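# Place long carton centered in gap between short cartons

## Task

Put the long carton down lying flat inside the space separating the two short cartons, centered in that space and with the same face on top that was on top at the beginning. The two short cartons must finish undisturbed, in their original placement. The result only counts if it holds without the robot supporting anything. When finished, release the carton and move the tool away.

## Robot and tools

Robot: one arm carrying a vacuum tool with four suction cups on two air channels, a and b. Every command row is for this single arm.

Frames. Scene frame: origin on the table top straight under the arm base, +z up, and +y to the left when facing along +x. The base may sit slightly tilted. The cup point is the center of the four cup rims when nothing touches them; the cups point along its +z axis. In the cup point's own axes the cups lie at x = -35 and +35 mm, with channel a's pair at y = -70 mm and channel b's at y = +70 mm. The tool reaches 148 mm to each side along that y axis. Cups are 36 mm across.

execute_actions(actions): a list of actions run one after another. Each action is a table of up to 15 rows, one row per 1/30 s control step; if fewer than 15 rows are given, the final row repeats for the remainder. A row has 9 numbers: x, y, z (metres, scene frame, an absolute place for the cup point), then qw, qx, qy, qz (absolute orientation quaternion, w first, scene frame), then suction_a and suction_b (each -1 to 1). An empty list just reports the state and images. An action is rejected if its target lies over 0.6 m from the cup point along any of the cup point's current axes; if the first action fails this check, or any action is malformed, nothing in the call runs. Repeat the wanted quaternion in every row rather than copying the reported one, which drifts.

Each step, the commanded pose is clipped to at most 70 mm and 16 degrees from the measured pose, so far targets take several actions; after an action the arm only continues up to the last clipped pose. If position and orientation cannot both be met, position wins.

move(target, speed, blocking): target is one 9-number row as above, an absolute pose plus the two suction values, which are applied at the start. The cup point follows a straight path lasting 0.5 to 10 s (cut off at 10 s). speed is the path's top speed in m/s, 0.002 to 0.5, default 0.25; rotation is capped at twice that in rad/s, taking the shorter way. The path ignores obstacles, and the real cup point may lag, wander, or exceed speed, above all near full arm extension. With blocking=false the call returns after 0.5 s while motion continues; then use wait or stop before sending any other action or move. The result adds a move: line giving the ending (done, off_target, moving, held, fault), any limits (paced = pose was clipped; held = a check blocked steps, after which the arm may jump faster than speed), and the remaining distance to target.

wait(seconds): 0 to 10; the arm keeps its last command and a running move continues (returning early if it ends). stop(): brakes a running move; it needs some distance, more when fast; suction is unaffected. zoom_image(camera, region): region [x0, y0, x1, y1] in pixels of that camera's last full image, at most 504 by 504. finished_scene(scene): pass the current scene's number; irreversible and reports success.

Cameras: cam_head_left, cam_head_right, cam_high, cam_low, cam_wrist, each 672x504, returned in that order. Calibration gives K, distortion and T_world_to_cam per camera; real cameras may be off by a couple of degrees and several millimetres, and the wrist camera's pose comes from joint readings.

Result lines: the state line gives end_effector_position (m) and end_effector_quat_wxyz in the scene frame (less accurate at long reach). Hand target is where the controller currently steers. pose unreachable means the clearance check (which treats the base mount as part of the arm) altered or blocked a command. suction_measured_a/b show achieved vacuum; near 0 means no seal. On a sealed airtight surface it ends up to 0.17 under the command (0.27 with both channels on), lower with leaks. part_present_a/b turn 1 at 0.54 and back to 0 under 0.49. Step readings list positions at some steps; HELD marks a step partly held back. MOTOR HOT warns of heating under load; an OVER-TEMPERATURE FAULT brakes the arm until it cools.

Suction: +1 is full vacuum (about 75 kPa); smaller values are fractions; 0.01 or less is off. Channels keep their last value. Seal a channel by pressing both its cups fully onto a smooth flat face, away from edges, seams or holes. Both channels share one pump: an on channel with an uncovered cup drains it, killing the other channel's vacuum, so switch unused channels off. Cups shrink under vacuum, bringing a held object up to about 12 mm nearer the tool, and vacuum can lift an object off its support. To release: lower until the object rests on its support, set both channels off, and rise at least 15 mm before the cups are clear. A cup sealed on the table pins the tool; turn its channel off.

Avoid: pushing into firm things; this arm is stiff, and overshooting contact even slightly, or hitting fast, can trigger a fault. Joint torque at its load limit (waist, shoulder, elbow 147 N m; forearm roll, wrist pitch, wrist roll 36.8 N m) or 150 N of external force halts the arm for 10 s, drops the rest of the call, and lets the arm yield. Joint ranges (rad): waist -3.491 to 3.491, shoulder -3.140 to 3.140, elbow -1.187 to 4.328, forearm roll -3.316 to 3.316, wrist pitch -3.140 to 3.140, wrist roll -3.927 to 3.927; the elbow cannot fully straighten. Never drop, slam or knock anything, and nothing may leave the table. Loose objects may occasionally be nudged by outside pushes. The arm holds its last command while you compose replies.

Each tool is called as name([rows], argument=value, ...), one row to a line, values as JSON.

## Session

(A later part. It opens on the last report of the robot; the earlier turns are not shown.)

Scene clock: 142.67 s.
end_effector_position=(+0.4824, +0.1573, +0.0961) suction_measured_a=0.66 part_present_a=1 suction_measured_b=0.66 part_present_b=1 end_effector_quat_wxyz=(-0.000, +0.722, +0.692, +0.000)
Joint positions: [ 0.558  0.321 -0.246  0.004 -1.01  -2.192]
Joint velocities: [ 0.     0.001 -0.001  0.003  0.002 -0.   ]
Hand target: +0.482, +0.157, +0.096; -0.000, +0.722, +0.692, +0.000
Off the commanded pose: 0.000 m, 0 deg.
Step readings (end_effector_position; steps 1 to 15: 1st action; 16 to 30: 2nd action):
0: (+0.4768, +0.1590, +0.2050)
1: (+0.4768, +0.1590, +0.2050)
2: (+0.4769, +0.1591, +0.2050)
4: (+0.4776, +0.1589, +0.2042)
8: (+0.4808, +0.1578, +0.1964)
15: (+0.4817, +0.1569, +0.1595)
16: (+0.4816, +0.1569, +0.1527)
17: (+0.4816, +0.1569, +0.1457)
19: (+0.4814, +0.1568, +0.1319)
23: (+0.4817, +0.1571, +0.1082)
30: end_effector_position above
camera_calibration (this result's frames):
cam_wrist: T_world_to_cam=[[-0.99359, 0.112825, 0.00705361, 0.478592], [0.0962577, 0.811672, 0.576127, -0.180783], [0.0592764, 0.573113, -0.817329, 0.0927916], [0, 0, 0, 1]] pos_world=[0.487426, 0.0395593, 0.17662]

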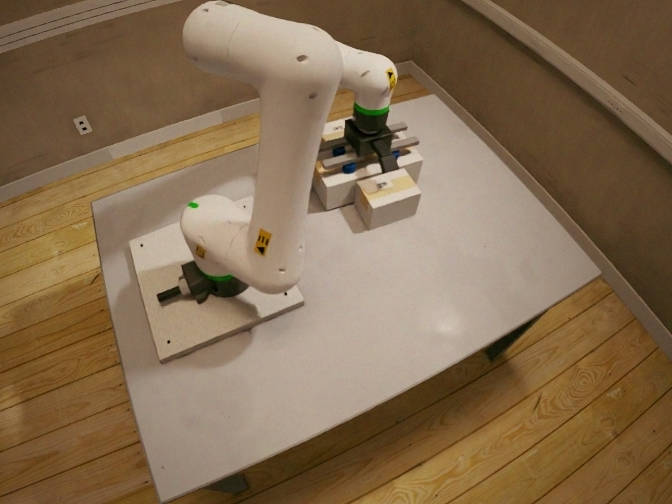

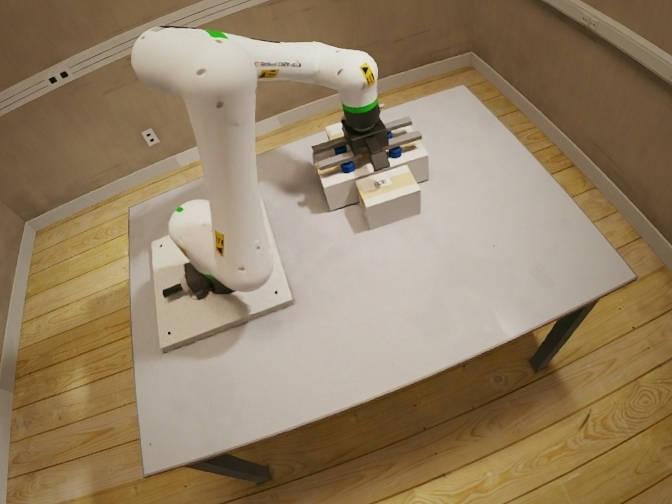

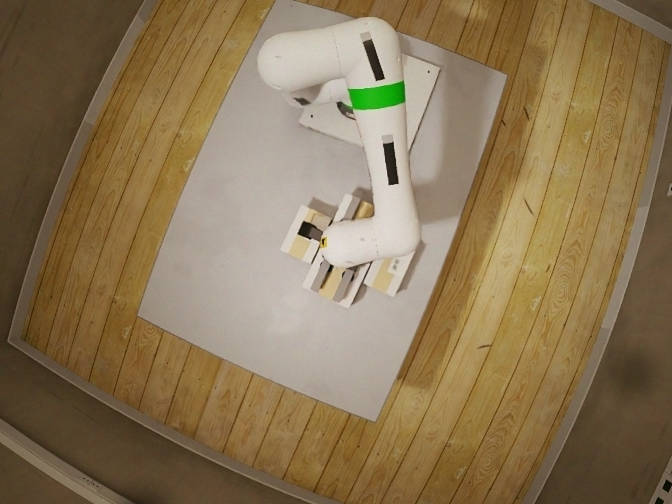

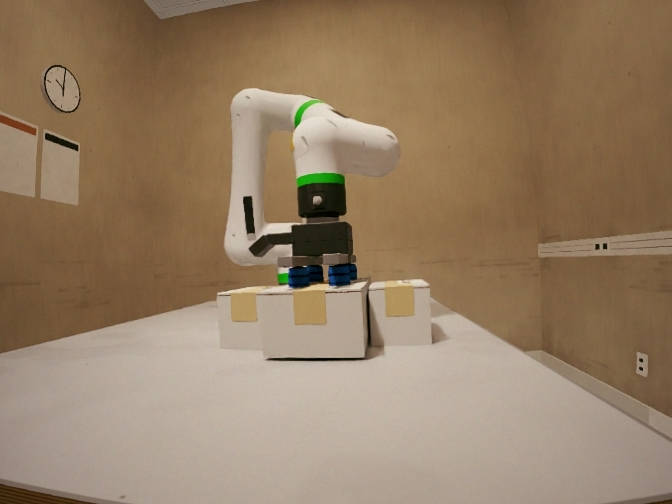

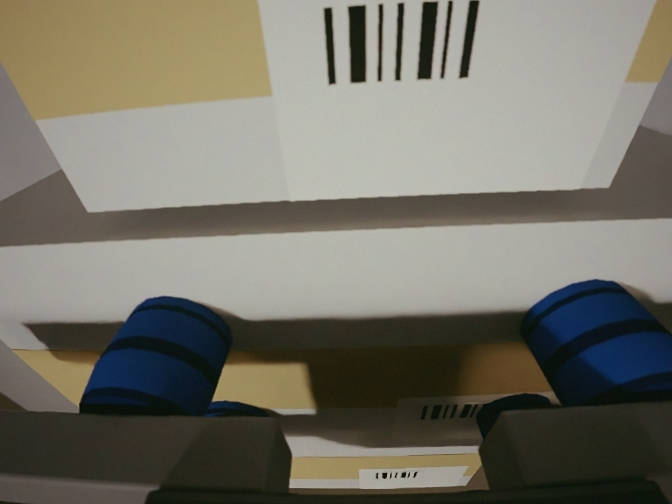

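execute_actions([
  [[0.48230,0.15720,0.09597,0,0.7221,0.6918,0,1,1],[0.48230,0.15720,0.09578,0,0.7221,0.6918,0,1,1],[0.48230,0.15720,0.09538,0,0.7221,0.6918,0,1,1],[0.48230,0.15720,0.09477,0,0.7221,0.6918,0,1,1],[0.48230,0.15720,0.09401,0,0.7221,0.6918,0,1,1],[0.48230,0.15720,0.09319,0,0.7221,0.6918,0,1,1],[0.48230,0.15720,0.09243,0,0.7221,0.6918,0,1,1],[0.48230,0.15720,0.09182,0,0.7221,0.6918,0,1,1],[0.48230,0.15720,0.09142,0,0.7221,0.6918,0,1,1],[0.48230,0.15720,0.09123,0,0.7221,0.6918,0,1,1],[0.48230,0.15720,0.09120,0,0.7221,0.6918,0,1,1],[0.48230,0.15720,0.09120,0,0.7221,0.6918,0,1,1],[0.48230,0.15720,0.09120,0,0.7221,0.6918,0,1,1],[0.48230,0.15720,0.09120,0,0.7221,0.6918,0,0,0],[0.48230,0.15720,0.09120,0,0.7221,0.6918,0,0,0]],
])

Scene clock: 170.10 s.
end_effector_position=(+0.4824, +0.1572, +0.0913) suction_measured_a=0.06 part_present_a=0 suction_measured_b=0.06 part_present_b=0 end_effector_quat_wxyz=(+0.000, +0.722, +0.692, +0.000)
Joint positions: [ 0.558  0.327 -0.251  0.004 -0.999 -2.192]
Joint velocities: [-0.    -0.013  0.     0.02  -0.001  0.001]
Hand target: +0.482, +0.157, +0.091; -0.000, +0.722, +0.692, +0.000
Off the commanded pose: 0.000 m, 0 deg.
Step readings (end_effector_position):
0: (+0.4824, +0.1573, +0.0960)
1: (+0.4824, +0.1573, +0.0960)
2: (+0.4823, +0.1572, +0.0959)
4: (+0.4823, +0.1572, +0.0956)
8: (+0.4823, +0.1572, +0.0928)
15: end_effector_position above
camera_calibration (this result's frames):
cam_wrist: T_world_to_cam=[[-0.9936, 0.112754, 0.00680463, 0.478659], [0.0960765, 0.811883, 0.575861, -0.177869], [0.059406, 0.572829, -0.81752, 0.0889952], [0, 0, 0, 1]] pos_world=[0.487398, 0.0394595, 0.171926]

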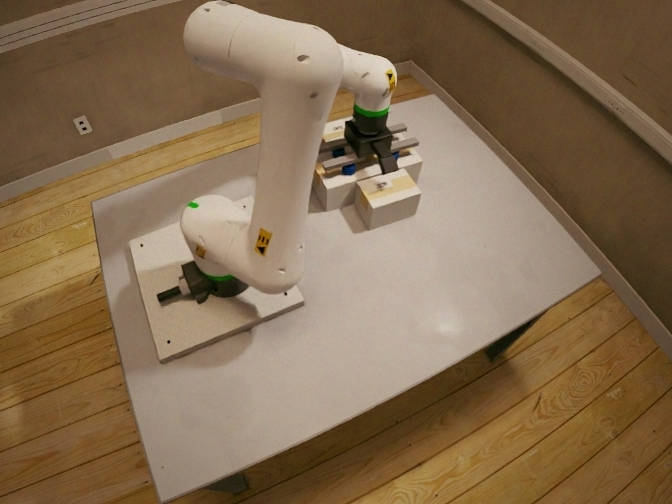

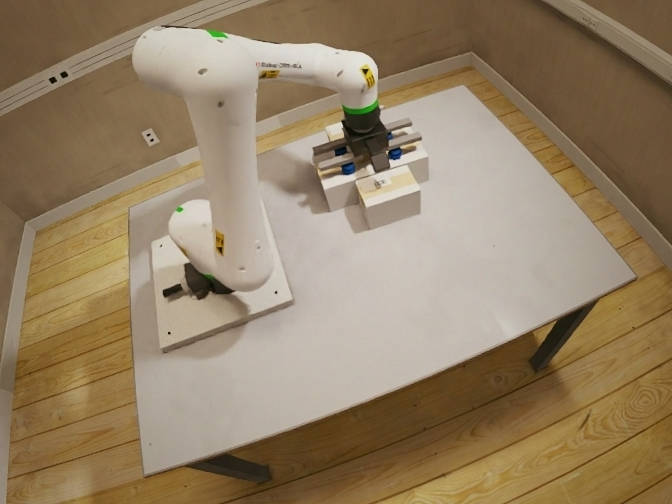

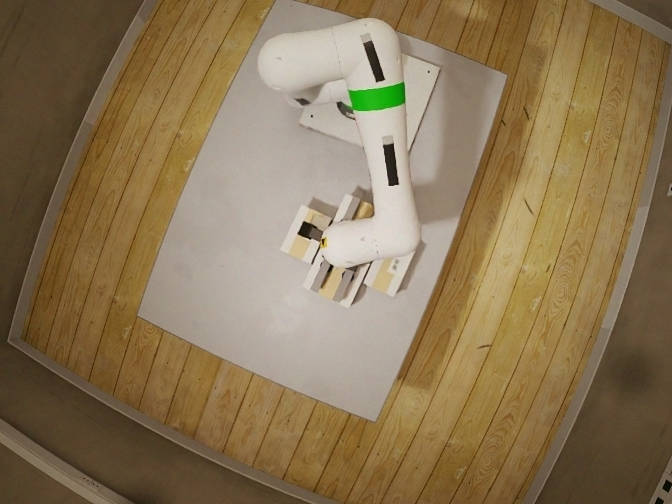

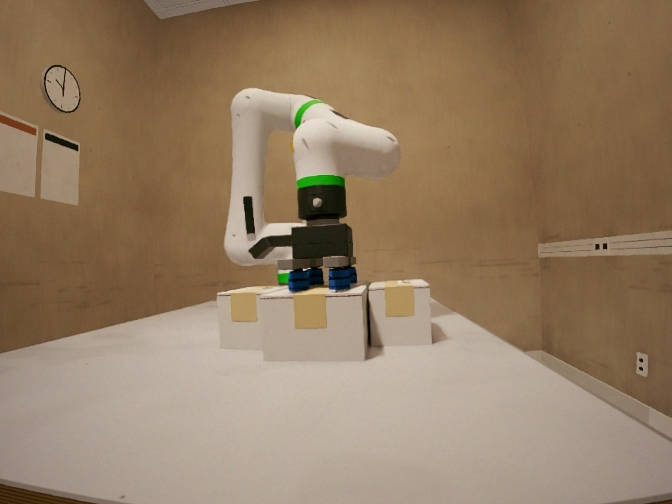

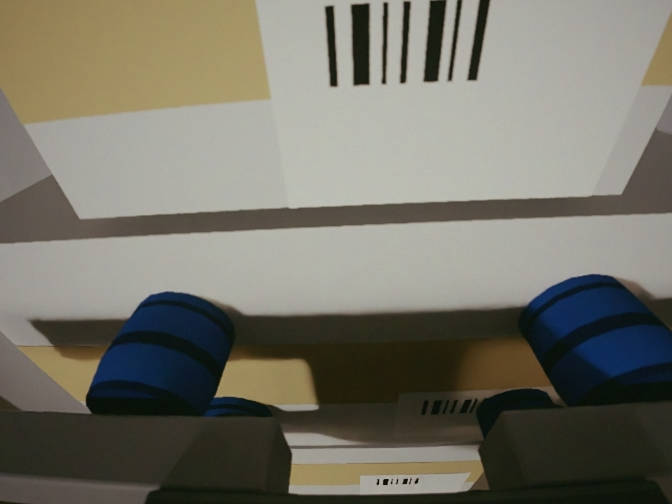

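execute_actions([
  [[0.48230,0.15720,0.09127,0,0.7221,0.6918,0,0,0],[0.48230,0.15720,0.09175,0,0.7221,0.6918,0,0,0],[0.48230,0.15720,0.09296,0,0.7221,0.6918,0,0,0],[0.48230,0.15720,0.09513,0,0.7221,0.6918,0,0,0],[0.48230,0.15720,0.09842,0,0.7221,0.6918,0,0,0],[0.48230,0.15720,0.10293,0,0.7221,0.6918,0,0,0],[0.48230,0.15720,0.10867,0,0.7221,0.6918,0,0,0],[0.48230,0.15720,0.11563,0,0.7221,0.6918,0,0,0],[0.48230,0.15720,0.12370,0,0.7221,0.6918,0,0,0],[0.48230,0.15720,0.13279,0,0.7221,0.6918,0,0,0],[0.48230,0.15720,0.14271,0,0.7221,0.6918,0,0,0],[0.48230,0.15720,0.15330,0,0.7221,0.6918,0,0,0],[0.48230,0.15720,0.16433,0,0.7221,0.6918,0,0,0],[0.48230,0.15720,0.17560,0,0.7221,0.6918,0,0,0],[0.48230,0.15720,0.18687,0,0.7221,0.6918,0,0,0]],
  [[0.48230,0.15720,0.19790,0,0.7221,0.6918,0,0,0],[0.48230,0.15720,0.20849,0,0.7221,0.6918,0,0,0],[0.48230,0.15720,0.21841,0,0.7221,0.6918,0,0,0],[0.48230,0.15720,0.22750,0,0.7221,0.6918,0,0,0],[0.48230,0.15720,0.23557,0,0.7221,0.6918,0,0,0],[0.48230,0.15720,0.24253,0,0.7221,0.6918,0,0,0],[0.48230,0.15720,0.24827,0,0.7221,0.6918,0,0,0],[0.48230,0.15720,0.25278,0,0.7221,0.6918,0,0,0],[0.48230,0.15720,0.25607,0,0.7221,0.6918,0,0,0],[0.48230,0.15720,0.25824,0,0.7221,0.6918,0,0,0],[0.48230,0.15720,0.25945,0,0.7221,0.6918,0,0,0],[0.48230,0.15720,0.25993,0,0.7221,0.6918,0,0,0],[0.48230,0.15720,0.26000,0,0.7221,0.6918,0,0,0],[0.48230,0.15720,0.26000,0,0.7221,0.6918,0,0,0],[0.48230,0.15720,0.26000,0,0.7221,0.6918,0,0,0]],
])

Scene clock: 173.87 s.
end_effector_position=(+0.4821, +0.1571, +0.2599) suction_measured_a=0.00 part_present_a=0 suction_measured_b=0.00 part_present_b=0 end_effector_quat_wxyz=(+0.000, +0.722, +0.692, -0.000)
Joint positions: [ 0.559  0.173 -0.019  0.003 -1.385 -2.192]
Joint velocities: [-0.     0.001  0.005  0.    -0.004  0.001]
Hand target: +0.482, +0.157, +0.260; +0.000, +0.722, +0.692, -0.000
Off the commanded pose: 0.000 m, 0 deg.
Step readings (end_effector_position; steps 1 to 15: 1st action; 16 to 30: 2nd action):
0: (+0.4823, +0.1572, +0.0912)
1: (+0.4823, +0.1572, +0.0912)
2: (+0.4823, +0.1572, +0.0912)
4: (+0.4821, +0.1571, +0.0921)
8: (+0.4821, +0.1571, +0.1034)
15: (+0.4825, +0.1569, +0.1575)
16: (+0.4825, +0.1568, +0.1677)
17: (+0.4825, +0.1568, +0.1782)
19: (+0.4824, +0.1568, +0.1993)
23: (+0.4822, +0.1567, +0.2371)
30: end_effector_position above
camera_calibration (this result's frames):
cam_wrist: T_world_to_cam=[[-0.99354, 0.113252, 0.00717783, 0.477025], [0.0966982, 0.811818, 0.575847, -0.275159], [0.0593889, 0.572822, -0.817526, 0.226933], [0, 0, 0, 1]] pos_world=[0.487073, 0.0393627, 0.340549]

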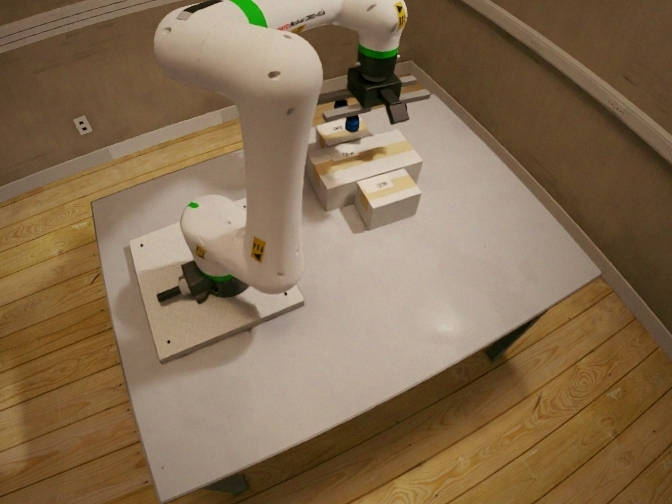

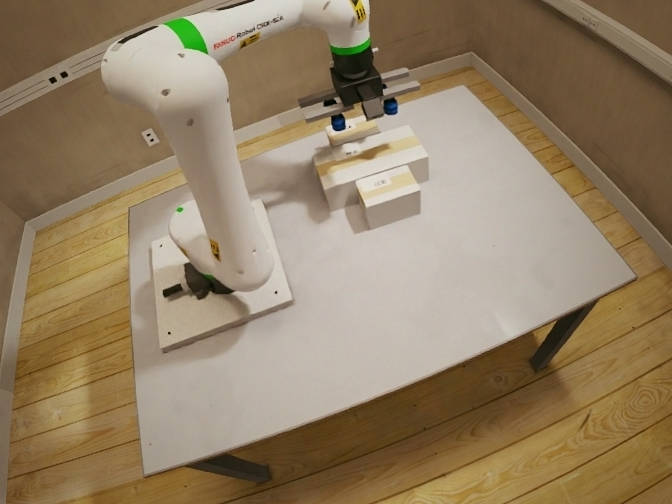

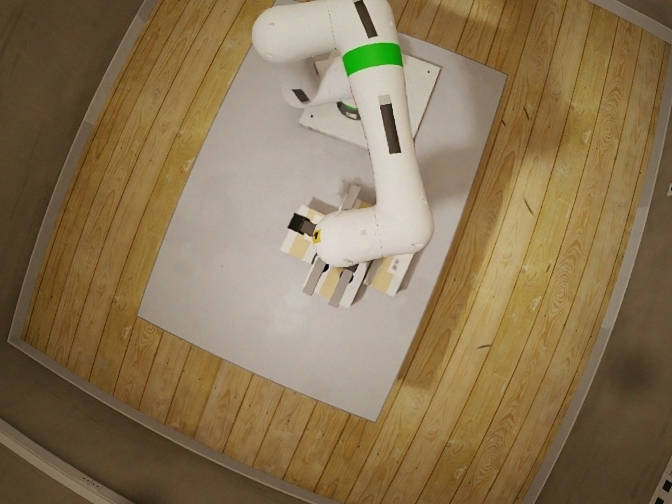

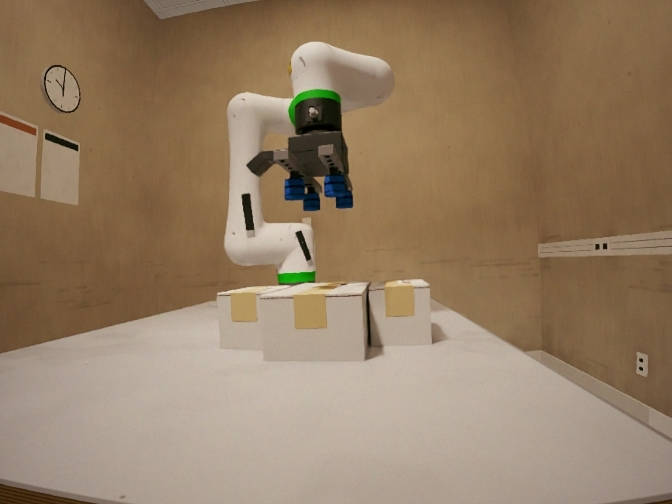

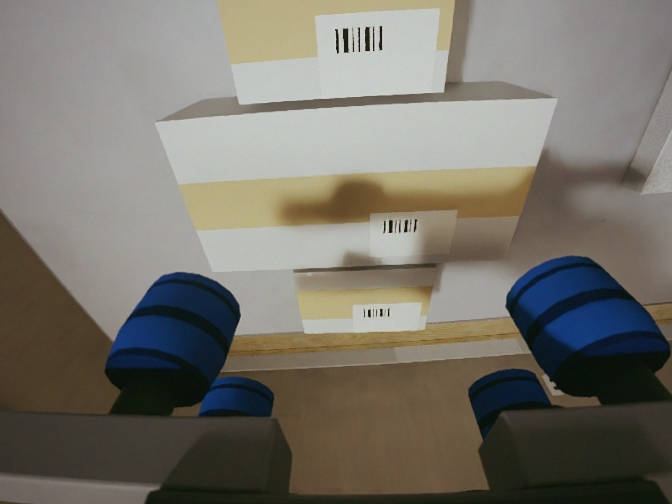

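zoom_image(camera="cam_wrist", region=[220, 40, 470, 130])

zoom_image(camera="cam_wrist", region=[280, 240, 460, 310])

Region (220, 40, 470, 130) of cam_wrist's 672x504 image, scaled by 2.016, with more detail than that image has; it fills the top 181 rows of this view, and the rest is white.

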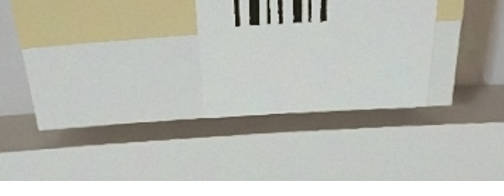

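Region (280, 240, 460, 310) of cam_wrist's 672x504 image, scaled by 2.800, with more detail than that image has.

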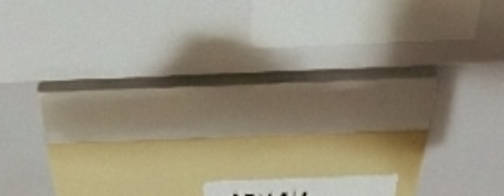

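finished_scene(scene=2)

The scene is finished: the task was done.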